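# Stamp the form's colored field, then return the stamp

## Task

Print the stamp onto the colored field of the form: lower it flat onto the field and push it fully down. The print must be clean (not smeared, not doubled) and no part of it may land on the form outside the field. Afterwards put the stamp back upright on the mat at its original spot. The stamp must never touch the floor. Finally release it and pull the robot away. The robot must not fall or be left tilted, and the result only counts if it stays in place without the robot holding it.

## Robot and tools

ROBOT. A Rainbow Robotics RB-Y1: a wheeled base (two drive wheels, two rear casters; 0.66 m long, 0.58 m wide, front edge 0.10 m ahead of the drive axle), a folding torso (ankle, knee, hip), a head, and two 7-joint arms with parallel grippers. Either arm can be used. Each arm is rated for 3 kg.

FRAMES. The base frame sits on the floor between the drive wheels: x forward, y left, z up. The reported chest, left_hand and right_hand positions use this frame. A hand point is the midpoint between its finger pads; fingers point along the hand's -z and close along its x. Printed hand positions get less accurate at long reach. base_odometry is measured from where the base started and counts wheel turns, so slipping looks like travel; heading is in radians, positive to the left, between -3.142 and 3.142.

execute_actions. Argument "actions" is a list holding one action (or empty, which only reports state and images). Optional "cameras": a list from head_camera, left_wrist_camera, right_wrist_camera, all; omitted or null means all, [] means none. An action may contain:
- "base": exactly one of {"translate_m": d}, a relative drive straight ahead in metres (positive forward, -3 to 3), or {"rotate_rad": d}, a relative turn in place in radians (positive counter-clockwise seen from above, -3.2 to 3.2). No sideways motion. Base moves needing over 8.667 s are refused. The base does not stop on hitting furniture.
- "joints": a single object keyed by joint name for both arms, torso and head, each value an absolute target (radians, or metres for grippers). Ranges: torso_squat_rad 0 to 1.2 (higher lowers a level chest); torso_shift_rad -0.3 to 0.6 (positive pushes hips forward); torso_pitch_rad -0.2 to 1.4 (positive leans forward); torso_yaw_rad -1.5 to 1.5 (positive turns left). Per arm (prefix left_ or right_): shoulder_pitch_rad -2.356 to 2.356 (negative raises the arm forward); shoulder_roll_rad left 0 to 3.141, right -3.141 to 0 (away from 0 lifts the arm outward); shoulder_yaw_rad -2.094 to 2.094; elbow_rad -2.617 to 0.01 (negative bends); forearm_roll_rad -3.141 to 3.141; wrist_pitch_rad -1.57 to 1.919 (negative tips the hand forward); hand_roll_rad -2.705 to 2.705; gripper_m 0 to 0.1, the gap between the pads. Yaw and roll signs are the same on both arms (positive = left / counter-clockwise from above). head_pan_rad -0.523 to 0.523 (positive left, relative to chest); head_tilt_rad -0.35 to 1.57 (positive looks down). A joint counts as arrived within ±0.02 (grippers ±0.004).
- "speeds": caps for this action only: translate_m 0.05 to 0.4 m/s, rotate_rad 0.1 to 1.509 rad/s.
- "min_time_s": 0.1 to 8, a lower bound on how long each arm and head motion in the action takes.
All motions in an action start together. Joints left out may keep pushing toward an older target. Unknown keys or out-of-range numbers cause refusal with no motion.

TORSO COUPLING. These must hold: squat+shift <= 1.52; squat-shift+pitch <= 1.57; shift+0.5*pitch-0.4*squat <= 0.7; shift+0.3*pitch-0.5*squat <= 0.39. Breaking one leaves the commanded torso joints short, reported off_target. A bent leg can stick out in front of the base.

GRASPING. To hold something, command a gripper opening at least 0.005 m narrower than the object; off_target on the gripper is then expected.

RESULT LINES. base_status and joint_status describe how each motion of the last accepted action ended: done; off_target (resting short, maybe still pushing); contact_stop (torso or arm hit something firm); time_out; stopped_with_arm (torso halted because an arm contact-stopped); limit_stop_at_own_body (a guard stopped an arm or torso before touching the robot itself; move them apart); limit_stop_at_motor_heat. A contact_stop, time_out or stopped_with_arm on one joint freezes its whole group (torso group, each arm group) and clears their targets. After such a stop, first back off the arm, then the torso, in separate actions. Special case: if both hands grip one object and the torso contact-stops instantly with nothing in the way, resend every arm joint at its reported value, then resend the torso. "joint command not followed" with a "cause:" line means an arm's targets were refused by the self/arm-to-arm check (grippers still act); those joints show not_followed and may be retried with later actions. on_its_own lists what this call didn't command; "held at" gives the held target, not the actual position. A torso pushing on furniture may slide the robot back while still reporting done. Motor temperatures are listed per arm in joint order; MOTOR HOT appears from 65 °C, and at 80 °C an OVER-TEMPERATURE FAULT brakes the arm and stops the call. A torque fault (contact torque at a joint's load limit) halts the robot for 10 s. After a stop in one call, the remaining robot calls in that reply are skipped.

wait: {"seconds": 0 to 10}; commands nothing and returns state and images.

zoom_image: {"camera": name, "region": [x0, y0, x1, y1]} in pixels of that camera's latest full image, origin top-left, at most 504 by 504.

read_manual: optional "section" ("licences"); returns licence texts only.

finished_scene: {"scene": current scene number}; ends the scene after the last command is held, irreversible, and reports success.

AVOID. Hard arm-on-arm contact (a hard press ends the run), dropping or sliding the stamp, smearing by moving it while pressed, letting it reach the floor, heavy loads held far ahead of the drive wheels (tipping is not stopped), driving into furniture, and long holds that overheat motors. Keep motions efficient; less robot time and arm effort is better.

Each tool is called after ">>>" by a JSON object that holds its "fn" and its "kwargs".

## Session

>>> {"fn": "execute_actions", "kwargs": {"actions": [], "cameras": ["head_camera"]}}

Scene clock: 0.00 s.
Motor temperatures (°C, as the motors report them): left_arm=[28 27 28 34 36 29 34] | right_arm=[25 25 27 29 32 36 31]
base_odometry: x=+0.000 y=+0.000 heading=+0.000 (m, m, rad; odometry frame)
base_status: not commanded
joint_positions: torso_squat_rad=+0.350 torso_shift_rad=+0.000 torso_pitch_rad=+0.000 torso_yaw_rad=-0.001 left_shoulder_pitch_rad=+0.007 left_shoulder_roll_rad=+0.047 left_shoulder_yaw_rad=+0.033 left_elbow_rad=-0.161 left_forearm_roll_rad=+0.043 left_wrist_pitch_rad=+0.012 left_hand_roll_rad=+0.027 left_gripper_m=+0.100 right_shoulder_pitch_rad=+0.030 right_shoulder_roll_rad=-0.011 right_shoulder_yaw_rad=+0.000 right_elbow_rad=-0.176 right_forearm_roll_rad=+0.026 right_wrist_pitch_rad=+0.034 right_hand_roll_rad=+0.041 right_gripper_m=+0.100 head_pan_rad=-0.001 head_tilt_rad=+0.400
joint_status: not commanded
chest: x=-0.2276 y=+0.0011 z=+1.2475 quat_wxyz=(+1.000, -0.001, +0.000, +0.000) (m; base frame)
left_hand: x=-0.1570 y=+0.2583 z=+0.5660 quat_wxyz=(+0.996, +0.021, -0.072, +0.050) (m; base frame)
right_hand: x=-0.1721 y=-0.2292 z=+0.5643 quat_wxyz=(+0.998, -0.009, -0.056, +0.028) (m; base frame)
pictures: head_camera
Images, in order (width x height): head_camera 896x504.

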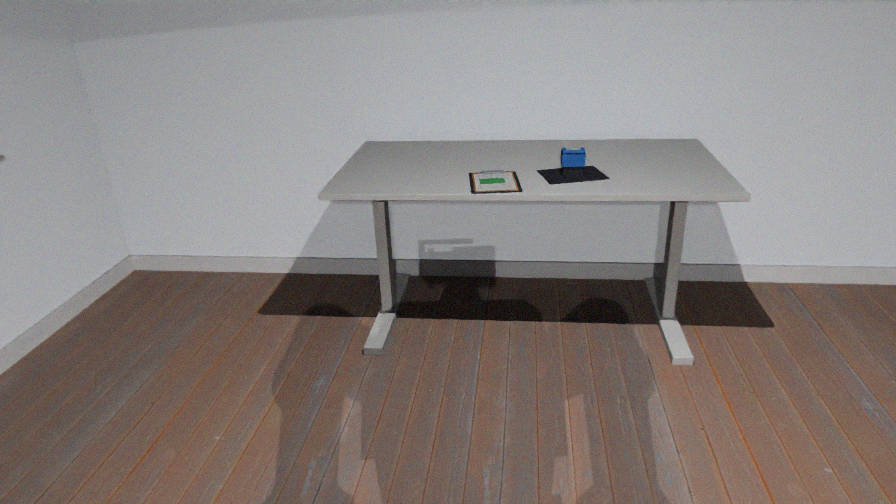

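>>> {"fn": "execute_actions", "kwargs": {"actions": [{"base":{"rotate_rad":-0.15},"joints":{"torso_squat_rad":0,"right_shoulder_pitch_rad":-1.2,"right_elbow_rad":-0.6,"right_wrist_pitch_rad":1.6,"right_shoulder_yaw_rad":-0.3,"right_hand_roll_rad":-0.3}}], "cameras": []}}

>>> {"fn": "execute_actions", "kwargs": {"actions": [{"base":{"translate_m":1.8}}], "cameras": []}}

>>> {"fn": "execute_actions", "kwargs": {"actions": [{"base":{"rotate_rad":0.15},"joints":{"head_tilt_rad":0.7}}], "cameras": ["head_camera"]}}

Scene clock: 19.33 s.
Motor temperatures (°C, as the motors report them): left_arm=[28 27 28 34 36 29 34] | right_arm=[25 25 27 29 32 36 31]
base_odometry: x=+0.000 y=+0.000 heading=-0.149 (m, m, rad; odometry frame)
base_status: done
joint_positions: torso_squat_rad=+0.000 torso_shift_rad=+0.000 torso_pitch_rad=+0.001 torso_yaw_rad=-0.001 left_shoulder_pitch_rad=+0.007 left_shoulder_roll_rad=+0.047 left_shoulder_yaw_rad=+0.033 left_elbow_rad=-0.161 left_forearm_roll_rad=+0.043 left_wrist_pitch_rad=+0.012 left_hand_roll_rad=+0.027 left_gripper_m=+0.100 right_shoulder_pitch_rad=-1.200 right_shoulder_roll_rad=-0.011 right_shoulder_yaw_rad=-0.300 right_elbow_rad=-0.600 right_forearm_roll_rad=+0.026 right_wrist_pitch_rad=+1.600 right_hand_roll_rad=-0.300 right_gripper_m=+0.100 head_pan_rad=-0.001 head_tilt_rad=+0.400
joint_status: all done
chest: x=-0.2276 y=+0.0011 z=+1.2899 quat_wxyz=(+1.000, -0.001, +0.000, +0.000) (m; base frame)
left_hand: x=-0.1570 y=+0.2583 z=+0.6083 quat_wxyz=(+0.996, +0.021, -0.072, +0.050) (m; base frame)
right_hand: x=+0.3075 y=-0.1043 z=+1.0565 quat_wxyz=(+0.996, +0.029, -0.054, -0.058) (m; base frame)
pictures: none
No camera images: the call's "cameras" was empty. Leave "cameras" out to get every camera's image.

Scene clock: 25.40 s.
Motor temperatures (°C, as the motors report them): left_arm=[28 27 28 34 36 29 34] | right_arm=[26 25 27 29 32 36 31]
base_odometry: x=+1.780 y=-0.268 heading=-0.150 (m, m, rad; odometry frame)
base_status: done
joint_positions: torso_squat_rad=+0.000 torso_shift_rad=+0.000 torso_pitch_rad=+0.001 torso_yaw_rad=-0.001 left_shoulder_pitch_rad=+0.007 left_shoulder_roll_rad=+0.047 left_shoulder_yaw_rad=+0.033 left_elbow_rad=-0.161 left_forearm_roll_rad=+0.043 left_wrist_pitch_rad=+0.012 left_hand_roll_rad=+0.027 left_gripper_m=+0.100 right_shoulder_pitch_rad=-1.200 right_shoulder_roll_rad=-0.011 right_shoulder_yaw_rad=-0.300 right_elbow_rad=-0.600 right_forearm_roll_rad=+0.026 right_wrist_pitch_rad=+1.600 right_hand_roll_rad=-0.300 right_gripper_m=+0.100 head_pan_rad=-0.001 head_tilt_rad=+0.400
joint_status: not commanded
chest: x=-0.2276 y=+0.0011 z=+1.2899 quat_wxyz=(+1.000, -0.001, +0.000, +0.000) (m; base frame)
left_hand: x=-0.1570 y=+0.2583 z=+0.6083 quat_wxyz=(+0.996, +0.021, -0.072, +0.050) (m; base frame)
right_hand: x=+0.3074 y=-0.1044 z=+1.0564 quat_wxyz=(+0.996, +0.029, -0.054, -0.058) (m; base frame)
pictures: none
No camera images: the call's "cameras" was empty. Leave "cameras" out to get every camera's image.

Scene clock: 26.90 s.
Motor temperatures (°C, as the motors report them): left_arm=[28 27 28 34 36 29 34] | right_arm=[26 25 27 29 32 36 31]
base_odometry: x=+1.781 y=-0.268 heading=-0.001 (m, m, rad; odometry frame)
base_status: done
joint_positions: torso_squat_rad=+0.000 torso_shift_rad=+0.000 torso_pitch_rad=+0.001 torso_yaw_rad=-0.001 left_shoulder_pitch_rad=+0.007 left_shoulder_roll_rad=+0.047 left_shoulder_yaw_rad=+0.033 left_elbow_rad=-0.161 left_forearm_roll_rad=+0.043 left_wrist_pitch_rad=+0.012 left_hand_roll_rad=+0.027 left_gripper_m=+0.100 right_shoulder_pitch_rad=-1.200 right_shoulder_roll_rad=-0.011 right_shoulder_yaw_rad=-0.300 right_elbow_rad=-0.600 right_forearm_roll_rad=+0.026 right_wrist_pitch_rad=+1.600 right_hand_roll_rad=-0.300 right_gripper_m=+0.100 head_pan_rad=-0.001 head_tilt_rad=+0.700
joint_status: all done
chest: x=-0.2276 y=+0.0011 z=+1.2899 quat_wxyz=(+1.000, -0.001, +0.000, +0.000) (m; base frame)
left_hand: x=-0.1570 y=+0.2583 z=+0.6084 quat_wxyz=(+0.996, +0.021, -0.072, +0.050) (m; base frame)
right_hand: x=+0.3074 y=-0.1044 z=+1.0563 quat_wxyz=(+0.996, +0.029, -0.054, -0.058) (m; base frame)
pictures: head_camera
Images, in order (width x height): head_camera 896x504.

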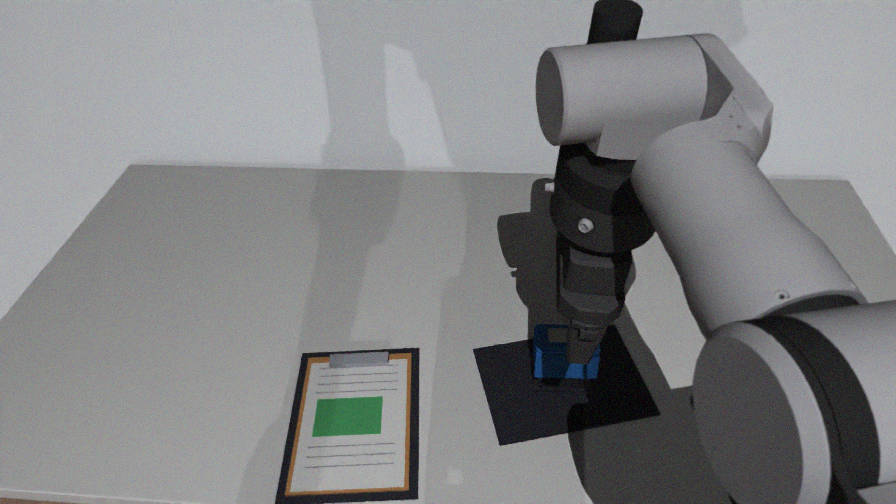

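>>> {"fn": "execute_actions", "kwargs": {"actions": [{"joints":{"right_wrist_pitch_rad":1.71,"right_shoulder_yaw_rad":-0.25,"right_hand_roll_rad":-0.18}}], "cameras": ["right_wrist_camera"]}}

Scene clock: 31.07 s.
Motor temperatures (°C, as the motors report them): left_arm=[28 27 28 34 36 29 34] | right_arm=[26 25 27 29 32 36 31]
base_odometry: x=+1.781 y=-0.268 heading=-0.001 (m, m, rad; odometry frame)
base_status: not commanded
joint_positions: torso_squat_rad=+0.000 torso_shift_rad=+0.000 torso_pitch_rad=+0.001 torso_yaw_rad=-0.001 left_shoulder_pitch_rad=+0.007 left_shoulder_roll_rad=+0.047 left_shoulder_yaw_rad=+0.033 left_elbow_rad=-0.161 left_forearm_roll_rad=+0.043 left_wrist_pitch_rad=+0.012 left_hand_roll_rad=+0.027 left_gripper_m=+0.100 right_shoulder_pitch_rad=-1.200 right_shoulder_roll_rad=-0.011 right_shoulder_yaw_rad=-0.250 right_elbow_rad=-0.600 right_forearm_roll_rad=+0.026 right_wrist_pitch_rad=+1.710 right_hand_roll_rad=-0.180 right_gripper_m=+0.100 head_pan_rad=-0.001 head_tilt_rad=+0.700
joint_status: all done
chest: x=-0.2276 y=+0.0011 z=+1.2899 quat_wxyz=(+1.000, -0.001, +0.000, +0.000) (m; base frame)
left_hand: x=-0.1570 y=+0.2583 z=+0.6084 quat_wxyz=(+0.996, +0.021, -0.072, +0.050) (m; base frame)
right_hand: x=+0.2832 y=-0.1117 z=+1.0549 quat_wxyz=(+1.000, -0.006, -0.006, +0.013) (m; base frame)
pictures: right_wrist_camera
Images, in order (width x height): right_wrist_camera 644x364.

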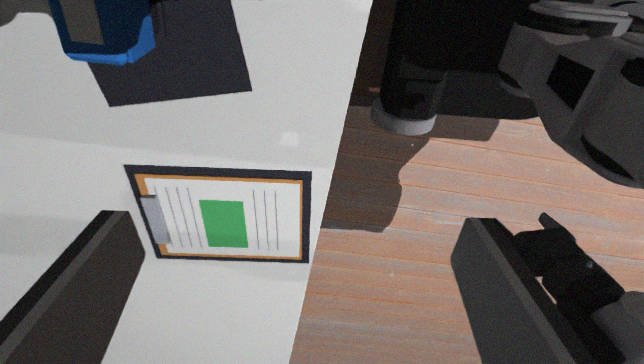

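>>> {"fn": "execute_actions", "kwargs": {"actions": [{"base":{"translate_m":0.25},"joints":{"torso_yaw_rad":-0.3,"right_hand_roll_rad":0.12}}], "cameras": ["right_wrist_camera"]}}

Scene clock: 40.33 s.
Motor temperatures (°C, as the motors report them): left_arm=[28 27 28 34 36 29 34] | right_arm=[26 26 27 29 32 36 31]
base_odometry: x=+2.031 y=-0.268 heading=+0.000 (m, m, rad; odometry frame)
base_status: done
joint_positions: torso_squat_rad=+0.000 torso_shift_rad=+0.000 torso_pitch_rad=+0.001 torso_yaw_rad=-0.300 left_shoulder_pitch_rad=+0.007 left_shoulder_roll_rad=+0.047 left_shoulder_yaw_rad=+0.033 left_elbow_rad=-0.161 left_forearm_roll_rad=+0.043 left_wrist_pitch_rad=+0.012 left_hand_roll_rad=+0.027 left_gripper_m=+0.100 right_shoulder_pitch_rad=-1.200 right_shoulder_roll_rad=-0.011 right_shoulder_yaw_rad=-0.250 right_elbow_rad=-0.600 right_forearm_roll_rad=+0.026 right_wrist_pitch_rad=+1.710 right_hand_roll_rad=+0.120 right_gripper_m=+0.100 head_pan_rad=-0.001 head_tilt_rad=+0.700
joint_status: all done
chest: x=-0.2276 y=+0.0011 z=+1.2899 quat_wxyz=(+0.989, -0.001, +0.000, -0.149) (m; base frame)
left_hand: x=-0.0839 y=+0.2259 z=+0.6084 quat_wxyz=(+0.992, +0.010, -0.075, -0.099) (m; base frame)
right_hand: x=+0.2274 y=-0.2573 z=+1.0552 quat_wxyz=(+1.000, -0.007, -0.005, +0.014) (m; base frame)
pictures: right_wrist_camera
Images, in order (width x height): right_wrist_camera 644x364.

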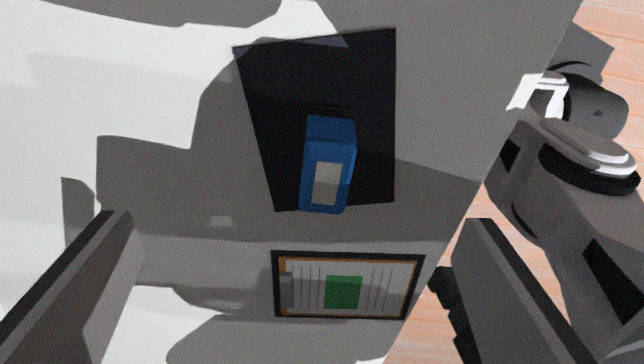

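>>> {"fn": "execute_actions", "kwargs": {"actions": [{"base":{"translate_m":-0.04},"joints":{"torso_yaw_rad":-0.03,"right_hand_roll_rad":-0.15,"right_shoulder_pitch_rad":-1.0,"right_wrist_pitch_rad":1.52,"right_shoulder_yaw_rad":-0.21}}], "cameras": ["right_wrist_camera","head_camera"]}}

Scene clock: 50.80 s.
Motor temperatures (°C, as the motors report them): left_arm=[28 27 28 34 36 29 34] | right_arm=[27 26 27 29 32 36 31]
base_odometry: x=+1.991 y=-0.268 heading=+0.000 (m, m, rad; odometry frame)
base_status: done
joint_positions: torso_squat_rad=+0.000 torso_shift_rad=+0.000 torso_pitch_rad=+0.000 torso_yaw_rad=-0.030 left_shoulder_pitch_rad=+0.007 left_shoulder_roll_rad=+0.047 left_shoulder_yaw_rad=+0.033 left_elbow_rad=-0.161 left_forearm_roll_rad=+0.043 left_wrist_pitch_rad=+0.012 left_hand_roll_rad=+0.027 left_gripper_m=+0.100 right_shoulder_pitch_rad=-1.000 right_shoulder_roll_rad=-0.011 right_shoulder_yaw_rad=-0.210 right_elbow_rad=-0.600 right_forearm_roll_rad=+0.026 right_wrist_pitch_rad=+1.520 right_hand_roll_rad=-0.150 right_gripper_m=+0.100 head_pan_rad=-0.001 head_tilt_rad=+0.700
joint_status: all done
chest: x=-0.2276 y=+0.0011 z=+1.2899 quat_wxyz=(+1.000, -0.001, +0.000, -0.015) (m; base frame)
left_hand: x=-0.1495 y=+0.2562 z=+0.6084 quat_wxyz=(+0.997, +0.020, -0.073, +0.035) (m; base frame)
right_hand: x=+0.2606 y=-0.1542 z=+0.9611 quat_wxyz=(+1.000, -0.005, -0.009, -0.009) (m; base frame)
pictures: head_camera, right_wrist_camera
Images, in order (width x height): head_camera 896x504, right_wrist_camera 644x364.

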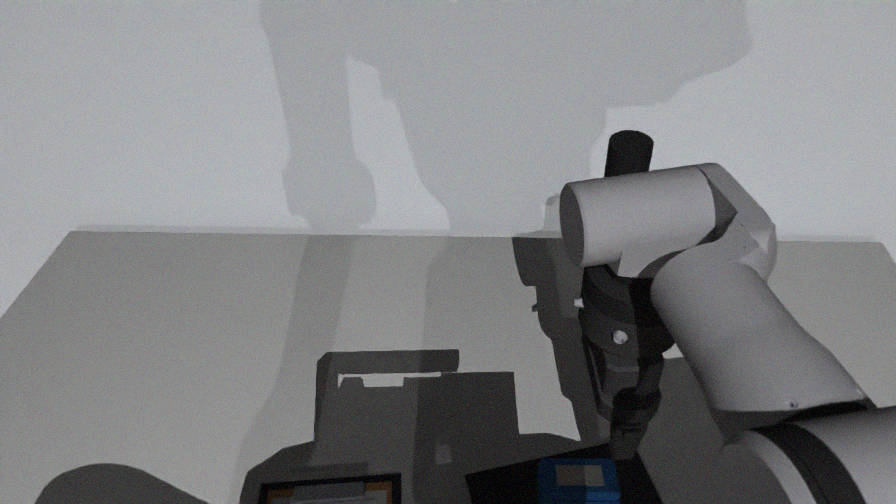

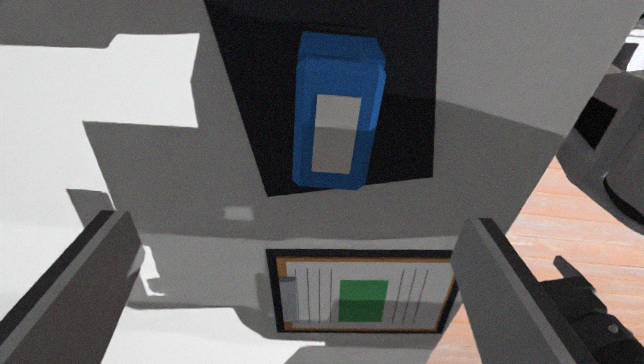

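>>> {"fn": "execute_actions", "kwargs": {"actions": [{"base":{"translate_m":0.02},"joints":{"torso_yaw_rad":0.07,"right_hand_roll_rad":-0.23,"right_shoulder_pitch_rad":-0.85,"right_wrist_pitch_rad":1.38,"right_shoulder_yaw_rad":-0.18,"head_tilt_rad":1.0}}], "cameras": ["right_wrist_camera","head_camera"]}}

Scene clock: 61.90 s.
Motor temperatures (°C, as the motors report them): left_arm=[28 27 28 34 36 29 34] | right_arm=[27 26 27 29 32 36 31]
base_odometry: x=+2.011 y=-0.268 heading=+0.000 (m, m, rad; odometry frame)
base_status: done
joint_positions: torso_squat_rad=+0.000 torso_shift_rad=+0.000 torso_pitch_rad=+0.001 torso_yaw_rad=+0.070 left_shoulder_pitch_rad=+0.007 left_shoulder_roll_rad=+0.047 left_shoulder_yaw_rad=+0.033 left_elbow_rad=-0.161 left_forearm_roll_rad=+0.043 left_wrist_pitch_rad=+0.012 left_hand_roll_rad=+0.027 left_gripper_m=+0.100 right_shoulder_pitch_rad=-0.850 right_shoulder_roll_rad=-0.011 right_shoulder_yaw_rad=-0.180 right_elbow_rad=-0.600 right_forearm_roll_rad=+0.026 right_wrist_pitch_rad=+1.380 right_hand_roll_rad=-0.230 right_gripper_m=+0.100 head_pan_rad=-0.001 head_tilt_rad=+1.000
joint_status: all done
chest: x=-0.2274 y=+0.0011 z=+1.2899 quat_wxyz=(+0.999, -0.001, +0.000, +0.035) (m; base frame)
left_hand: x=-0.1754 y=+0.2627 z=+0.6084 quat_wxyz=(+0.994, +0.024, -0.071, +0.085) (m; base frame)
right_hand: x=+0.2485 y=-0.1272 z=+0.8939 quat_wxyz=(+1.000, -0.006, -0.010, -0.014) (m; base frame)
pictures: head_camera, right_wrist_camera
Images, in order (width x height): head_camera 896x504, right_wrist_camera 644x364.

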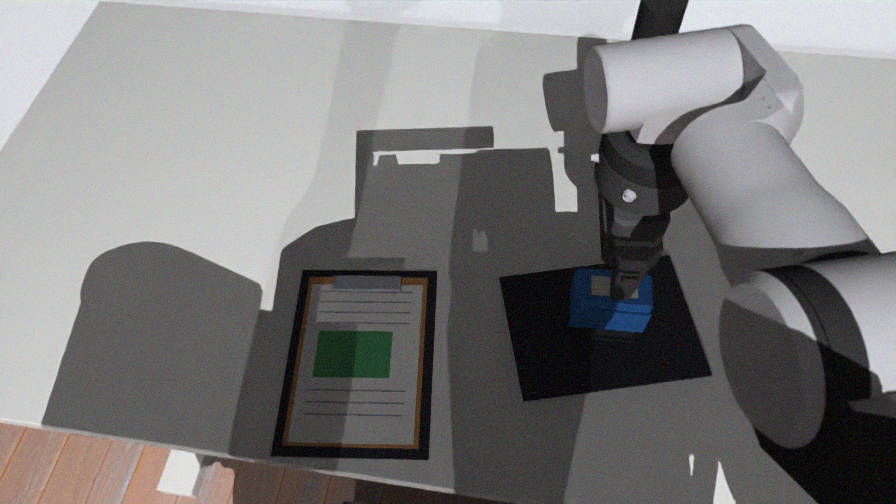

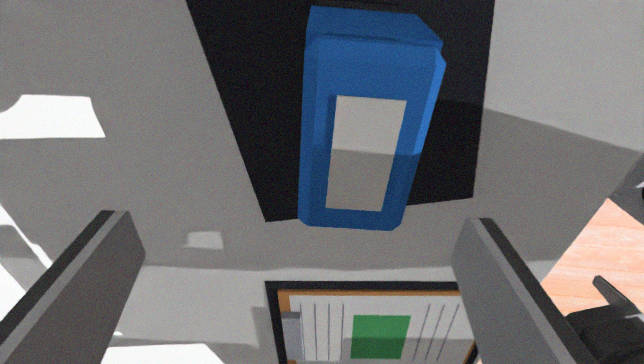

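>>> {"fn": "execute_actions", "kwargs": {"actions": [{"joints":{"torso_yaw_rad":0.125,"right_hand_roll_rad":-0.26,"right_shoulder_pitch_rad":-0.67,"right_wrist_pitch_rad":1.21,"right_shoulder_yaw_rad":-0.14},"min_time_s":1}], "cameras": ["right_wrist_camera","head_camera"]}}

Scene clock: 71.27 s.
Motor temperatures (°C, as the motors report them): left_arm=[28 27 28 34 36 29 34] | right_arm=[27 26 27 29 32 36 31]
base_odometry: x=+2.011 y=-0.268 heading=+0.001 (m, m, rad; odometry frame)
base_status: not commanded
joint_positions: torso_squat_rad=+0.000 torso_shift_rad=+0.000 torso_pitch_rad=+0.001 torso_yaw_rad=+0.125 left_shoulder_pitch_rad=+0.007 left_shoulder_roll_rad=+0.047 left_shoulder_yaw_rad=+0.033 left_elbow_rad=-0.161 left_forearm_roll_rad=+0.043 left_wrist_pitch_rad=+0.012 left_hand_roll_rad=+0.027 left_gripper_m=+0.100 right_shoulder_pitch_rad=-0.670 right_shoulder_roll_rad=-0.011 right_shoulder_yaw_rad=-0.140 right_elbow_rad=-0.600 right_forearm_roll_rad=+0.026 right_wrist_pitch_rad=+1.210 right_hand_roll_rad=-0.260 right_gripper_m=+0.100 head_pan_rad=-0.001 head_tilt_rad=+1.000
joint_status: all done
chest: x=-0.2274 y=+0.0011 z=+1.2899 quat_wxyz=(+0.998, -0.001, +0.000, +0.062) (m; base frame)
left_hand: x=-0.1900 y=+0.2652 z=+0.6084 quat_wxyz=(+0.991, +0.026, -0.071, +0.112) (m; base frame)
right_hand: x=+0.2131 y=-0.1290 z=+0.8196 quat_wxyz=(+1.000, -0.008, -0.012, -0.016) (m; base frame)
pictures: head_camera, right_wrist_camera
Images, in order (width x height): head_camera 896x504, right_wrist_camera 644x364.

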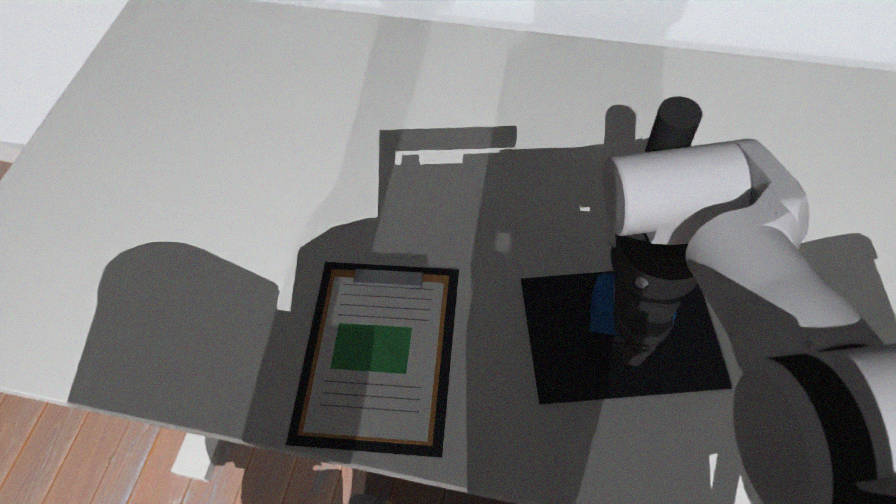

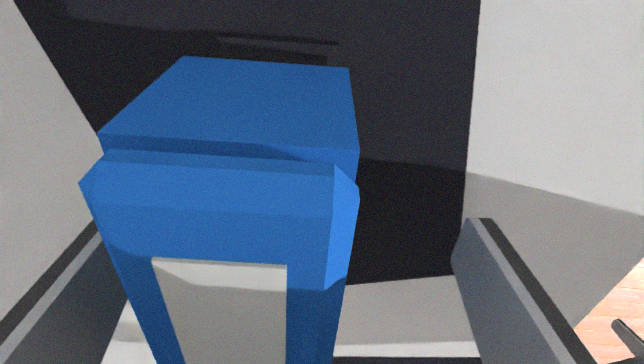

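>>> {"fn": "execute_actions", "kwargs": {"actions": [{"base":{"translate_m":0.022}}], "cameras": []}}

>>> {"fn": "execute_actions", "kwargs": {"actions": [{"joints":{"right_gripper_m":0.02}}], "cameras": ["right_wrist_camera"]}}

Scene clock: 80.87 s.
Motor temperatures (°C, as the motors report them): left_arm=[28 27 28 34 36 29 34] | right_arm=[27 26 27 29 32 36 31]
base_odometry: x=+2.033 y=-0.268 heading=+0.001 (m, m, rad; odometry frame)
base_status: done
joint_positions: torso_squat_rad=+0.000 torso_shift_rad=+0.001 torso_pitch_rad=+0.001 torso_yaw_rad=+0.125 left_shoulder_pitch_rad=+0.007 left_shoulder_roll_rad=+0.047 left_shoulder_yaw_rad=+0.033 left_elbow_rad=-0.161 left_forearm_roll_rad=+0.043 left_wrist_pitch_rad=+0.012 left_hand_roll_rad=+0.027 left_gripper_m=+0.100 right_shoulder_pitch_rad=-0.670 right_shoulder_roll_rad=-0.011 right_shoulder_yaw_rad=-0.140 right_elbow_rad=-0.600 right_forearm_roll_rad=+0.026 right_wrist_pitch_rad=+1.210 right_hand_roll_rad=-0.260 right_gripper_m=+0.100 head_pan_rad=-0.001 head_tilt_rad=+1.000
joint_status: not commanded
chest: x=-0.2274 y=+0.0011 z=+1.2899 quat_wxyz=(+0.998, -0.001, +0.000, +0.062) (m; base frame)
left_hand: x=-0.1899 y=+0.2652 z=+0.6084 quat_wxyz=(+0.991, +0.026, -0.071, +0.112) (m; base frame)
right_hand: x=+0.2132 y=-0.1291 z=+0.8196 quat_wxyz=(+1.000, -0.008, -0.012, -0.016) (m; base frame)
pictures: none
No camera images: the call's "cameras" was empty. Leave "cameras" out to get every camera's image.

Scene clock: 82.17 s.
Motor temperatures (°C, as the motors report them): left_arm=[28 27 28 34 36 29 34] | right_arm=[27 26 27 29 32 36 31]
base_odometry: x=+2.033 y=-0.268 heading=+0.001 (m, m, rad; odometry frame)
base_status: not commanded
joint_positions: torso_squat_rad=+0.000 torso_shift_rad=+0.000 torso_pitch_rad=+0.001 torso_yaw_rad=+0.125 left_shoulder_pitch_rad=+0.007 left_shoulder_roll_rad=+0.047 left_shoulder_yaw_rad=+0.033 left_elbow_rad=-0.161 left_forearm_roll_rad=+0.043 left_wrist_pitch_rad=+0.012 left_hand_roll_rad=+0.027 left_gripper_m=+0.100 right_shoulder_pitch_rad=-0.670 right_shoulder_roll_rad=-0.011 right_shoulder_yaw_rad=-0.140 right_elbow_rad=-0.600 right_forearm_roll_rad=+0.026 right_wrist_pitch_rad=+1.210 right_hand_roll_rad=-0.260 right_gripper_m=+0.050 head_pan_rad=-0.001 head_tilt_rad=+1.000
joint_status: right_gripper_m off_target (ended at +0.050, target +0.020)
chest: x=-0.2274 y=+0.0011 z=+1.2899 quat_wxyz=(+0.998, -0.001, +0.000, +0.062) (m; base frame)
left_hand: x=-0.1899 y=+0.2652 z=+0.6084 quat_wxyz=(+0.991, +0.026, -0.071, +0.112) (m; base frame)
right_hand: x=+0.2131 y=-0.1291 z=+0.8196 quat_wxyz=(+1.000, -0.008, -0.012, -0.016) (m; base frame)
pictures: right_wrist_camera
Images, in order (width x height): right_wrist_camera 644x364.

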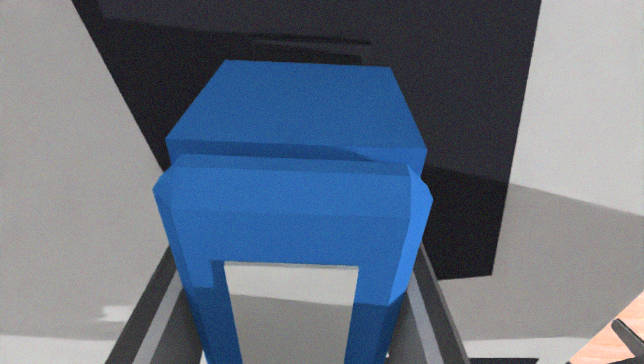

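>>> {"fn": "execute_actions", "kwargs": {"actions": [{"joints":{"right_shoulder_pitch_rad":-0.8,"right_wrist_pitch_rad":1.34,"right_shoulder_yaw_rad":-0.17},"min_time_s":1}], "cameras": []}}

>>> {"fn": "execute_actions", "kwargs": {"actions": [{"joints":{"torso_yaw_rad":0.62,"right_hand_roll_rad":-0.75,"head_pan_rad":-0.4},"min_time_s":1.5}], "cameras": ["right_wrist_camera","head_camera"]}}

Scene clock: 92.90 s.
Motor temperatures (°C, as the motors report them): left_arm=[28 27 28 34 36 29 34] | right_arm=[27 26 27 29 32 36 31]
base_odometry: x=+2.033 y=-0.268 heading=+0.001 (m, m, rad; odometry frame)
base_status: not commanded
joint_positions: torso_squat_rad=+0.000 torso_shift_rad=+0.000 torso_pitch_rad=+0.001 torso_yaw_rad=+0.125 left_shoulder_pitch_rad=+0.007 left_shoulder_roll_rad=+0.047 left_shoulder_yaw_rad=+0.033 left_elbow_rad=-0.161 left_forearm_roll_rad=+0.043 left_wrist_pitch_rad=+0.012 left_hand_roll_rad=+0.027 left_gripper_m=+0.100 right_shoulder_pitch_rad=-0.800 right_shoulder_roll_rad=-0.011 right_shoulder_yaw_rad=-0.170 right_elbow_rad=-0.600 right_forearm_roll_rad=+0.026 right_wrist_pitch_rad=+1.340 right_hand_roll_rad=-0.260 right_gripper_m=+0.050 head_pan_rad=-0.001 head_tilt_rad=+1.000
joint_status: all done
chest: x=-0.2274 y=+0.0011 z=+1.2899 quat_wxyz=(+0.998, -0.001, +0.000, +0.062) (m; base frame)
left_hand: x=-0.1899 y=+0.2652 z=+0.6084 quat_wxyz=(+0.991, +0.026, -0.071, +0.112) (m; base frame)
right_hand: x=+0.2430 y=-0.1093 z=+0.8724 quat_wxyz=(+1.000, -0.007, -0.007, -0.006) (m; base frame)
pictures: none
No camera images: the call's "cameras" was empty. Leave "cameras" out to get every camera's image.

Scene clock: 94.70 s.
Motor temperatures (°C, as the motors report them): left_arm=[28 27 28 34 36 29 34] | right_arm=[27 26 27 29 32 36 31]
base_odometry: x=+2.033 y=-0.268 heading=+0.001 (m, m, rad; odometry frame)
base_status: not commanded
joint_positions: torso_squat_rad=+0.000 torso_shift_rad=+0.000 torso_pitch_rad=+0.001 torso_yaw_rad=+0.620 left_shoulder_pitch_rad=+0.007 left_shoulder_roll_rad=+0.047 left_shoulder_yaw_rad=+0.033 left_elbow_rad=-0.161 left_forearm_roll_rad=+0.043 left_wrist_pitch_rad=+0.012 left_hand_roll_rad=+0.027 left_gripper_m=+0.100 right_shoulder_pitch_rad=-0.800 right_shoulder_roll_rad=-0.011 right_shoulder_yaw_rad=-0.170 right_elbow_rad=-0.600 right_forearm_roll_rad=+0.026 right_wrist_pitch_rad=+1.340 right_hand_roll_rad=-0.750 right_gripper_m=+0.050 head_pan_rad=-0.400 head_tilt_rad=+1.000
joint_status: all done
chest: x=-0.2274 y=+0.0011 z=+1.2899 quat_wxyz=(+0.952, -0.001, +0.001, +0.305) (m; base frame)
left_hand: x=-0.3204 y=+0.2514 z=+0.6085 quat_wxyz=(+0.933, +0.043, -0.062, +0.352) (m; base frame)
right_hand: x=+0.2386 y=+0.1276 z=+0.8721 quat_wxyz=(+1.000, -0.003, -0.009, -0.003) (m; base frame)
pictures: head_camera, right_wrist_camera
Images, in order (width x height): head_camera 896x504, right_wrist_camera 644x364.

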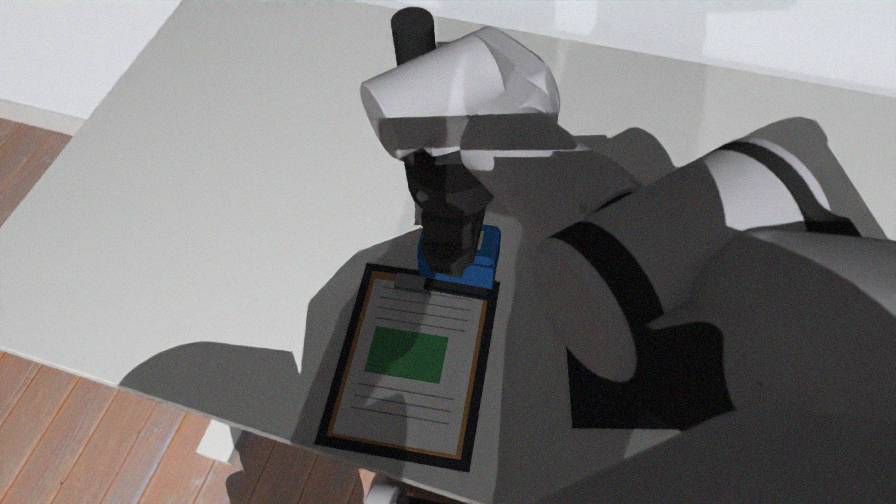

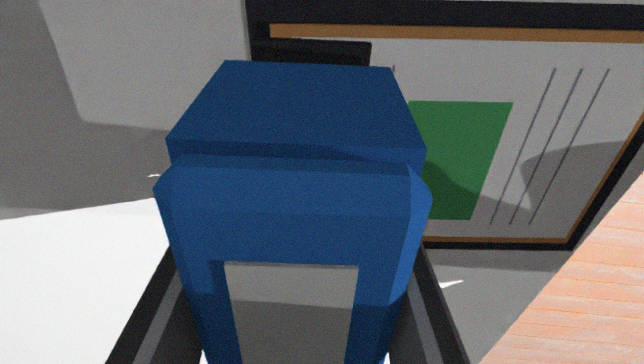

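>>> {"fn": "execute_actions", "kwargs": {"actions": [{"base":{"translate_m":-0.08},"joints":{"torso_yaw_rad":0.71,"right_hand_roll_rad":-0.84},"min_time_s":1}], "cameras": ["right_wrist_camera"]}}

Scene clock: 102.10 s.
Motor temperatures (°C, as the motors report them): left_arm=[28 27 28 34 36 29 34] | right_arm=[27 26 27 29 32 36 31]
base_odometry: x=+1.953 y=-0.268 heading=-0.001 (m, m, rad; odometry frame)
base_status: done
joint_positions: torso_squat_rad=+0.000 torso_shift_rad=+0.000 torso_pitch_rad=+0.000 torso_yaw_rad=+0.710 left_shoulder_pitch_rad=+0.007 left_shoulder_roll_rad=+0.047 left_shoulder_yaw_rad=+0.033 left_elbow_rad=-0.161 left_forearm_roll_rad=+0.043 left_wrist_pitch_rad=+0.012 left_hand_roll_rad=+0.027 left_gripper_m=+0.100 right_shoulder_pitch_rad=-0.800 right_shoulder_roll_rad=-0.011 right_shoulder_yaw_rad=-0.170 right_elbow_rad=-0.600 right_forearm_roll_rad=+0.026 right_wrist_pitch_rad=+1.340 right_hand_roll_rad=-0.840 right_gripper_m=+0.050 head_pan_rad=-0.400 head_tilt_rad=+1.000
joint_status: all done
chest: x=-0.2276 y=+0.0011 z=+1.2899 quat_wxyz=(+0.938, -0.001, +0.000, +0.348) (m; base frame)
left_hand: x=-0.3427 y=+0.2421 z=+0.6085 quat_wxyz=(+0.916, +0.045, -0.060, +0.393) (m; base frame)
right_hand: x=+0.2252 y=+0.1690 z=+0.8721 quat_wxyz=(+1.000, -0.002, -0.009, -0.003) (m; base frame)
pictures: right_wrist_camera
Images, in order (width x height): right_wrist_camera 644x364.

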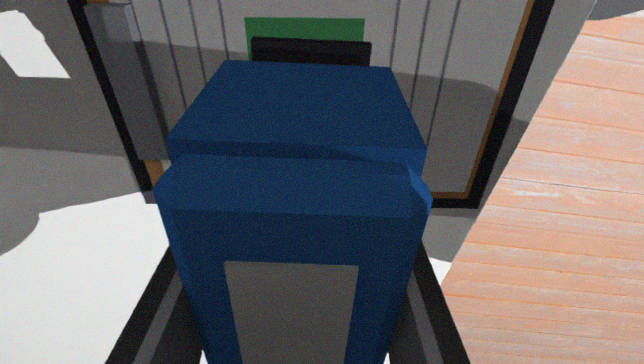

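>>> {"fn": "execute_actions", "kwargs": {"actions": [{"base":{"translate_m":0.003},"joints":{"torso_squat_rad":0.34}}], "cameras": ["right_wrist_camera"]}}

Scene clock: 116.33 s.
Motor temperatures (°C, as the motors report them): left_arm=[28 27 28 34 36 29 34] | right_arm=[27 26 27 29 32 36 31]
base_odometry: x=+1.956 y=-0.268 heading=-0.002 (m, m, rad; odometry frame)
base_status: done
joint_positions: torso_squat_rad=+0.340 torso_shift_rad=+0.000 torso_pitch_rad=+0.000 torso_yaw_rad=+0.710 left_shoulder_pitch_rad=+0.007 left_shoulder_roll_rad=+0.047 left_shoulder_yaw_rad=+0.033 left_elbow_rad=-0.161 left_forearm_roll_rad=+0.043 left_wrist_pitch_rad=+0.012 left_hand_roll_rad=+0.027 left_gripper_m=+0.100 right_shoulder_pitch_rad=-0.800 right_shoulder_roll_rad=-0.011 right_shoulder_yaw_rad=-0.170 right_elbow_rad=-0.600 right_forearm_roll_rad=+0.026 right_wrist_pitch_rad=+1.340 right_hand_roll_rad=-0.840 right_gripper_m=+0.050 head_pan_rad=-0.400 head_tilt_rad=+1.000
joint_status: all done
chest: x=-0.2276 y=+0.0011 z=+1.2499 quat_wxyz=(+0.938, -0.001, +0.000, +0.348) (m; base frame)
left_hand: x=-0.3427 y=+0.2421 z=+0.5684 quat_wxyz=(+0.916, +0.045, -0.060, +0.393) (m; base frame)
right_hand: x=+0.2252 y=+0.1689 z=+0.8321 quat_wxyz=(+1.000, -0.002, -0.009, -0.004) (m; base frame)
pictures: right_wrist_camera
Images, in order (width x height): right_wrist_camera 644x364.

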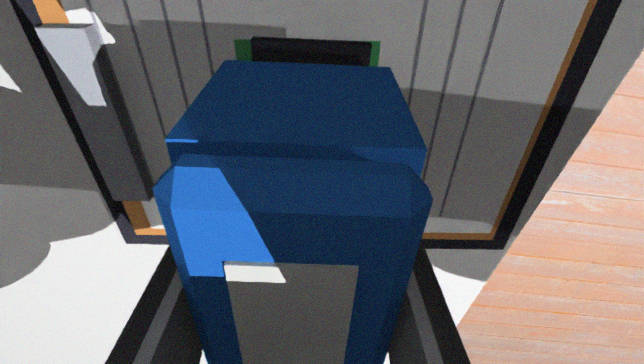

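>>> {"fn": "execute_actions", "kwargs": {"actions": [{"base":{"translate_m":0.006},"joints":{"torso_yaw_rad":0.745,"right_hand_roll_rad":-0.875}}], "cameras": ["right_wrist_camera"]}}

Scene clock: 122.27 s.
Motor temperatures (°C, as the motors report them): left_arm=[28 27 28 34 36 29 34] | right_arm=[27 26 27 29 32 36 31]
base_odometry: x=+1.962 y=-0.268 heading=-0.002 (m, m, rad; odometry frame)
base_status: done
joint_positions: torso_squat_rad=+0.340 torso_shift_rad=+0.000 torso_pitch_rad=+0.001 torso_yaw_rad=+0.745 left_shoulder_pitch_rad=+0.007 left_shoulder_roll_rad=+0.047 left_shoulder_yaw_rad=+0.033 left_elbow_rad=-0.161 left_forearm_roll_rad=+0.043 left_wrist_pitch_rad=+0.012 left_hand_roll_rad=+0.027 left_gripper_m=+0.100 right_shoulder_pitch_rad=-0.800 right_shoulder_roll_rad=-0.011 right_shoulder_yaw_rad=-0.170 right_elbow_rad=-0.600 right_forearm_roll_rad=+0.026 right_wrist_pitch_rad=+1.340 right_hand_roll_rad=-0.875 right_gripper_m=+0.050 head_pan_rad=-0.400 head_tilt_rad=+1.000
joint_status: all done
chest: x=-0.2276 y=+0.0011 z=+1.2499 quat_wxyz=(+0.931, -0.001, +0.001, +0.364) (m; base frame)
left_hand: x=-0.3511 y=+0.2379 z=+0.5684 quat_wxyz=(+0.909, +0.046, -0.059, +0.409) (m; base frame)
right_hand: x=+0.2190 y=+0.1847 z=+0.8320 quat_wxyz=(+1.000, -0.002, -0.009, -0.003) (m; base frame)
pictures: right_wrist_camera
Images, in order (width x height): right_wrist_camera 644x364.

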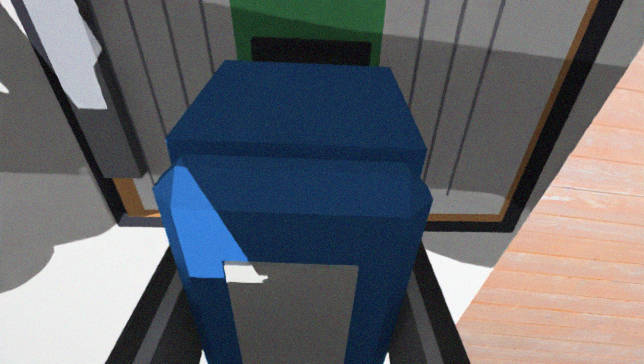

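Well placed. Press down.

>>> {"fn": "execute_actions", "kwargs": {"actions": [{"joints":{"torso_squat_rad":0.48}}], "cameras": ["right_wrist_camera"]}}

Scene clock: 128.37 s.
Motor temperatures (°C, as the motors report them): left_arm=[28 27 28 34 36 29 34] | right_arm=[27 26 27 29 32 36 31]
base_odometry: x=+1.962 y=-0.268 heading=-0.002 (m, m, rad; odometry frame)
base_status: not commanded
joint_positions: torso_squat_rad=+0.480 torso_shift_rad=+0.000 torso_pitch_rad=+0.000 torso_yaw_rad=+0.745 left_shoulder_pitch_rad=+0.007 left_shoulder_roll_rad=+0.047 left_shoulder_yaw_rad=+0.033 left_elbow_rad=-0.161 left_forearm_roll_rad=+0.043 left_wrist_pitch_rad=+0.012 left_hand_roll_rad=+0.027 left_gripper_m=+0.100 right_shoulder_pitch_rad=-0.801 right_shoulder_roll_rad=-0.010 right_shoulder_yaw_rad=-0.170 right_elbow_rad=-0.600 right_forearm_roll_rad=+0.026 right_wrist_pitch_rad=+1.340 right_hand_roll_rad=-0.875 right_gripper_m=+0.050 head_pan_rad=-0.400 head_tilt_rad=+1.000
joint_status: all done
chest: x=-0.2278 y=+0.0010 z=+1.2108 quat_wxyz=(+0.931, -0.001, +0.000, +0.364) (m; base frame)
left_hand: x=-0.3511 y=+0.2378 z=+0.5293 quat_wxyz=(+0.909, +0.046, -0.059, +0.409) (m; base frame)
right_hand: x=+0.2191 y=+0.1854 z=+0.7938 quat_wxyz=(+1.000, -0.001, -0.010, -0.003) (m; base frame)
pictures: right_wrist_camera
Images, in order (width x height): right_wrist_camera 644x364.

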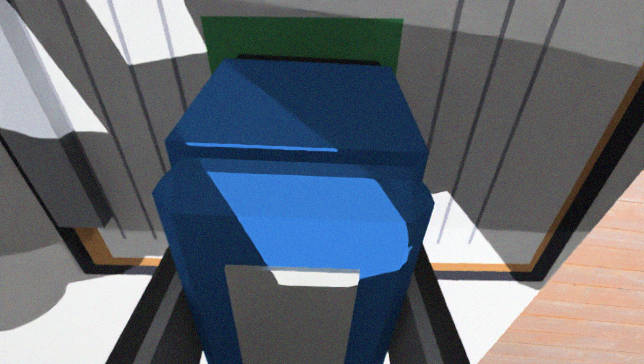

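>>> {"fn": "execute_actions", "kwargs": {"actions": [{"joints":{"torso_squat_rad":0.51}}], "cameras": ["right_wrist_camera"]}}

Scene clock: 131.80 s.
Motor temperatures (°C, as the motors report them): left_arm=[28 27 28 34 36 29 34] | right_arm=[27 26 27 29 32 36 31]
base_odometry: x=+1.962 y=-0.268 heading=-0.002 (m, m, rad; odometry frame)
base_status: not commanded
joint_positions: torso_squat_rad=+0.510 torso_shift_rad=+0.000 torso_pitch_rad=-0.001 torso_yaw_rad=+0.745 left_shoulder_pitch_rad=+0.007 left_shoulder_roll_rad=+0.047 left_shoulder_yaw_rad=+0.033 left_elbow_rad=-0.161 left_forearm_roll_rad=+0.043 left_wrist_pitch_rad=+0.012 left_hand_roll_rad=+0.027 left_gripper_m=+0.100 right_shoulder_pitch_rad=-0.803 right_shoulder_roll_rad=-0.010 right_shoulder_yaw_rad=-0.170 right_elbow_rad=-0.601 right_forearm_roll_rad=+0.026 right_wrist_pitch_rad=+1.341 right_hand_roll_rad=-0.875 right_gripper_m=+0.050 head_pan_rad=-0.400 head_tilt_rad=+1.000
joint_status: all done
chest: x=-0.2283 y=+0.0009 z=+1.2008 quat_wxyz=(+0.931, -0.001, +0.000, +0.364) (m; base frame)
left_hand: x=-0.3510 y=+0.2378 z=+0.5193 quat_wxyz=(+0.909, +0.046, -0.060, +0.409) (m; base frame)
right_hand: x=+0.2194 y=+0.1865 z=+0.7853 quat_wxyz=(+1.000, +0.000, -0.011, -0.003) (m; base frame)
pictures: right_wrist_camera
Images, in order (width x height): right_wrist_camera 644x364.

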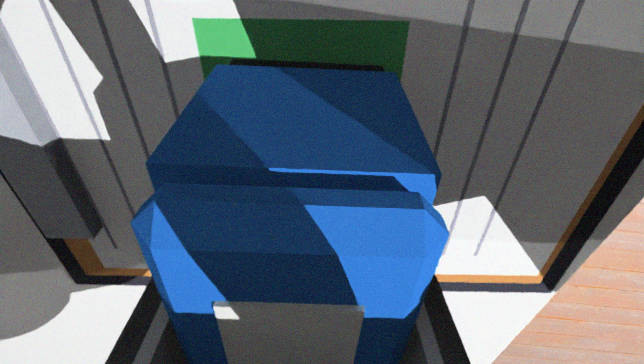

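>>> {"fn": "execute_actions", "kwargs": {"actions": [{"joints":{"torso_squat_rad":0.0}}], "cameras": []}}

>>> {"fn": "execute_actions", "kwargs": {"actions": [{"base":{"translate_m":0.071},"joints":{"torso_yaw_rad":0.125,"right_hand_roll_rad":-0.26,"head_pan_rad":0},"min_time_s":1.5}], "cameras": []}}

>>> {"fn": "execute_actions", "kwargs": {"actions": [{"joints":{"right_shoulder_pitch_rad":-0.66,"right_wrist_pitch_rad":1.2,"right_shoulder_yaw_rad":-0.14},"min_time_s":1}], "cameras": ["right_wrist_camera"]}}

Scene clock: 142.57 s.
Motor temperatures (°C, as the motors report them): left_arm=[28 27 28 34 36 29 34] | right_arm=[27 26 27 29 32 36 31]
base_odometry: x=+1.962 y=-0.268 heading=-0.002 (m, m, rad; odometry frame)
base_status: not commanded
joint_positions: torso_squat_rad=+0.000 torso_shift_rad=+0.000 torso_pitch_rad=+0.001 torso_yaw_rad=+0.745 left_shoulder_pitch_rad=+0.007 left_shoulder_roll_rad=+0.047 left_shoulder_yaw_rad=+0.033 left_elbow_rad=-0.161 left_forearm_roll_rad=+0.043 left_wrist_pitch_rad=+0.012 left_hand_roll_rad=+0.027 left_gripper_m=+0.100 right_shoulder_pitch_rad=-0.800 right_shoulder_roll_rad=-0.010 right_shoulder_yaw_rad=-0.170 right_elbow_rad=-0.600 right_forearm_roll_rad=+0.026 right_wrist_pitch_rad=+1.340 right_hand_roll_rad=-0.875 right_gripper_m=+0.050 head_pan_rad=-0.400 head_tilt_rad=+1.000
joint_status: all done
chest: x=-0.2275 y=+0.0010 z=+1.2899 quat_wxyz=(+0.931, -0.001, +0.001, +0.364) (m; base frame)
left_hand: x=-0.3511 y=+0.2379 z=+0.6085 quat_wxyz=(+0.909, +0.046, -0.059, +0.409) (m; base frame)
right_hand: x=+0.2190 y=+0.1849 z=+0.8721 quat_wxyz=(+1.000, -0.001, -0.009, -0.003) (m; base frame)
pictures: none
No camera images: the call's "cameras" was empty. Leave "cameras" out to get every camera's image.

Scene clock: 144.37 s.
Motor temperatures (°C, as the motors report them): left_arm=[28 27 28 34 36 29 34] | right_arm=[27 26 27 29 32 36 31]
base_odometry: x=+2.033 y=-0.268 heading=-0.002 (m, m, rad; odometry frame)
base_status: done
joint_positions: torso_squat_rad=+0.000 torso_shift_rad=+0.000 torso_pitch_rad=+0.001 torso_yaw_rad=+0.125 left_shoulder_pitch_rad=+0.007 left_shoulder_roll_rad=+0.047 left_shoulder_yaw_rad=+0.033 left_elbow_rad=-0.161 left_forearm_roll_rad=+0.043 left_wrist_pitch_rad=+0.012 left_hand_roll_rad=+0.027 left_gripper_m=+0.100 right_shoulder_pitch_rad=-0.800 right_shoulder_roll_rad=-0.011 right_shoulder_yaw_rad=-0.170 right_elbow_rad=-0.600 right_forearm_roll_rad=+0.026 right_wrist_pitch_rad=+1.340 right_hand_roll_rad=-0.260 right_gripper_m=+0.050 head_pan_rad=+0.000 head_tilt_rad=+1.000
joint_status: all done
chest: x=-0.2274 y=+0.0011 z=+1.2899 quat_wxyz=(+0.998, -0.001, +0.000, +0.062) (m; base frame)
left_hand: x=-0.1900 y=+0.2652 z=+0.6084 quat_wxyz=(+0.991, +0.026, -0.071, +0.112) (m; base frame)
right_hand: x=+0.2430 y=-0.1093 z=+0.8724 quat_wxyz=(+1.000, -0.007, -0.007, -0.006) (m; base frame)
pictures: none
No camera images: the call's "cameras" was empty. Leave "cameras" out to get every camera's image.

Scene clock: 145.67 s.
Motor temperatures (°C, as the motors report them): left_arm=[28 27 28 34 36 29 34] | right_arm=[27 26 27 29 32 36 31]
base_odometry: x=+2.033 y=-0.268 heading=-0.002 (m, m, rad; odometry frame)
base_status: not commanded
joint_positions: torso_squat_rad=+0.000 torso_shift_rad=+0.000 torso_pitch_rad=+0.001 torso_yaw_rad=+0.125 left_shoulder_pitch_rad=+0.007 left_shoulder_roll_rad=+0.047 left_shoulder_yaw_rad=+0.033 left_elbow_rad=-0.161 left_forearm_roll_rad=+0.043 left_wrist_pitch_rad=+0.012 left_hand_roll_rad=+0.027 left_gripper_m=+0.100 right_shoulder_pitch_rad=-0.660 right_shoulder_roll_rad=-0.011 right_shoulder_yaw_rad=-0.140 right_elbow_rad=-0.600 right_forearm_roll_rad=+0.026 right_wrist_pitch_rad=+1.200 right_hand_roll_rad=-0.260 right_gripper_m=+0.050 head_pan_rad=+0.000 head_tilt_rad=+1.000
joint_status: all done
chest: x=-0.2274 y=+0.0011 z=+1.2899 quat_wxyz=(+0.998, -0.001, +0.000, +0.062) (m; base frame)
left_hand: x=-0.1900 y=+0.2652 z=+0.6084 quat_wxyz=(+0.991, +0.026, -0.071, +0.112) (m; base frame)
right_hand: x=+0.2105 y=-0.1307 z=+0.8157 quat_wxyz=(+1.000, -0.008, -0.012, -0.017) (m; base frame)
pictures: right_wrist_camera
Images, in order (width x height): right_wrist_camera 644x364.

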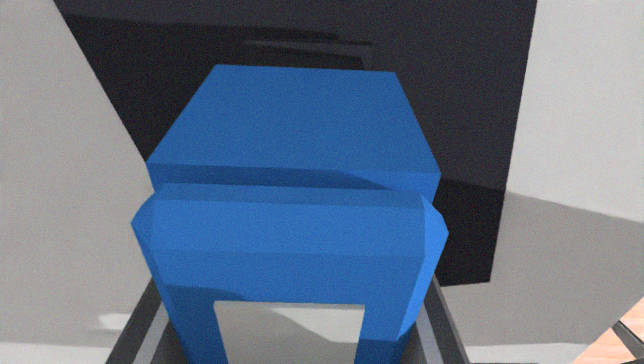

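>>> {"fn": "execute_actions", "kwargs": {"actions": [{"joints":{"right_gripper_m":0.1}}], "cameras": []}}

>>> {"fn": "execute_actions", "kwargs": {"actions": [{"joints":{"right_shoulder_pitch_rad":-0.85,"right_wrist_pitch_rad":1.39,"right_shoulder_yaw_rad":-0.18},"min_time_s":1}], "cameras": []}}

>>> {"fn": "execute_actions", "kwargs": {"actions": [{"base":{"translate_m":-0.5},"joints":{"torso_yaw_rad":0,"head_tilt_rad":0.6}}], "cameras": ["head_camera"]}}

Scene clock: 152.67 s.
Motor temperatures (°C, as the motors report them): left_arm=[28 27 28 34 36 29 34] | right_arm=[27 26 27 29 32 36 31]
base_odometry: x=+2.033 y=-0.268 heading=-0.002 (m, m, rad; odometry frame)
base_status: not commanded
joint_positions: torso_squat_rad=+0.000 torso_shift_rad=+0.000 torso_pitch_rad=+0.001 torso_yaw_rad=+0.125 left_shoulder_pitch_rad=+0.007 left_shoulder_roll_rad=+0.047 left_shoulder_yaw_rad=+0.033 left_elbow_rad=-0.161 left_forearm_roll_rad=+0.043 left_wrist_pitch_rad=+0.012 left_hand_roll_rad=+0.027 left_gripper_m=+0.100 right_shoulder_pitch_rad=-0.660 right_shoulder_roll_rad=-0.011 right_shoulder_yaw_rad=-0.140 right_elbow_rad=-0.600 right_forearm_roll_rad=+0.026 right_wrist_pitch_rad=+1.200 right_hand_roll_rad=-0.260 right_gripper_m=+0.100 head_pan_rad=+0.000 head_tilt_rad=+1.000
joint_status: all done
chest: x=-0.2274 y=+0.0011 z=+1.2899 quat_wxyz=(+0.998, -0.001, +0.000, +0.062) (m; base frame)
left_hand: x=-0.1900 y=+0.2652 z=+0.6084 quat_wxyz=(+0.991, +0.026, -0.071, +0.112) (m; base frame)
right_hand: x=+0.2105 y=-0.1307 z=+0.8157 quat_wxyz=(+1.000, -0.008, -0.012, -0.017) (m; base frame)
pictures: none
No camera images: the call's "cameras" was empty. Leave "cameras" out to get every camera's image.

Scene clock: 153.97 s.
Motor temperatures (°C, as the motors report them): left_arm=[28 27 28 34 36 29 34] | right_arm=[27 26 27 29 32 36 31]
base_odometry: x=+2.033 y=-0.268 heading=-0.002 (m, m, rad; odometry frame)
base_status: not commanded
joint_positions: torso_squat_rad=+0.000 torso_shift_rad=+0.000 torso_pitch_rad=+0.001 torso_yaw_rad=+0.125 left_shoulder_pitch_rad=+0.007 left_shoulder_roll_rad=+0.047 left_shoulder_yaw_rad=+0.033 left_elbow_rad=-0.161 left_forearm_roll_rad=+0.043 left_wrist_pitch_rad=+0.012 left_hand_roll_rad=+0.027 left_gripper_m=+0.100 right_shoulder_pitch_rad=-0.850 right_shoulder_roll_rad=-0.011 right_shoulder_yaw_rad=-0.180 right_elbow_rad=-0.600 right_forearm_roll_rad=+0.026 right_wrist_pitch_rad=+1.390 right_hand_roll_rad=-0.260 right_gripper_m=+0.100 head_pan_rad=+0.000 head_tilt_rad=+1.000
joint_status: all done
chest: x=-0.2274 y=+0.0011 z=+1.2899 quat_wxyz=(+0.998, -0.001, +0.000, +0.062) (m; base frame)
left_hand: x=-0.1900 y=+0.2652 z=+0.6084 quat_wxyz=(+0.991, +0.026, -0.071, +0.112) (m; base frame)
right_hand: x=+0.2526 y=-0.1015 z=+0.8938 quat_wxyz=(+1.000, -0.007, -0.005, -0.001) (m; base frame)
pictures: none
No camera images: the call's "cameras" was empty. Leave "cameras" out to get every camera's image.

Scene clock: 157.10 s.
Motor temperatures (°C, as the motors report them): left_arm=[28 27 28 34 36 29 34] | right_arm=[27 26 27 29 32 36 31]
base_odometry: x=+1.533 y=-0.268 heading=+0.000 (m, m, rad; odometry frame)
base_status: done
joint_positions: torso_squat_rad=+0.000 torso_shift_rad=+0.000 torso_pitch_rad=+0.000 torso_yaw_rad=+0.000 left_shoulder_pitch_rad=+0.007 left_shoulder_roll_rad=+0.047 left_shoulder_yaw_rad=+0.033 left_elbow_rad=-0.161 left_forearm_roll_rad=+0.043 left_wrist_pitch_rad=+0.012 left_hand_roll_rad=+0.027 left_gripper_m=+0.100 right_shoulder_pitch_rad=-0.850 right_shoulder_roll_rad=-0.011 right_shoulder_yaw_rad=-0.180 right_elbow_rad=-0.600 right_forearm_roll_rad=+0.026 right_wrist_pitch_rad=+1.390 right_hand_roll_rad=-0.260 right_gripper_m=+0.100 head_pan_rad=+0.000 head_tilt_rad=+0.600
joint_status: all done
chest: x=-0.2276 y=+0.0011 z=+1.2899 quat_wxyz=(+1.000, -0.001, +0.000, +0.000) (m; base frame)
left_hand: x=-0.1572 y=+0.2584 z=+0.6084 quat_wxyz=(+0.996, +0.021, -0.072, +0.050) (m; base frame)
right_hand: x=+0.2361 y=-0.1606 z=+0.8941 quat_wxyz=(+0.998, -0.007, -0.005, -0.064) (m; base frame)
pictures: head_camera
Images, in order (width x height): head_camera 896x504.

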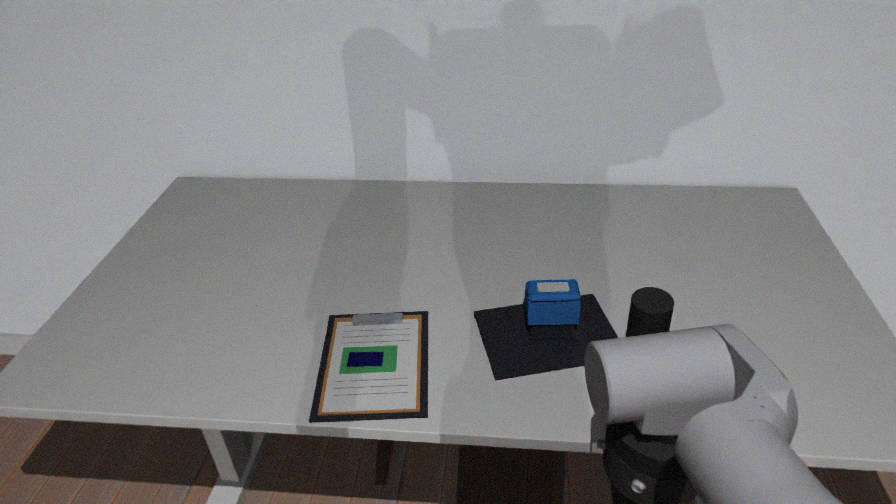

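>>> {"fn": "finished_scene", "kwargs": {"scene": 2}}

The scene is finished: the task was done.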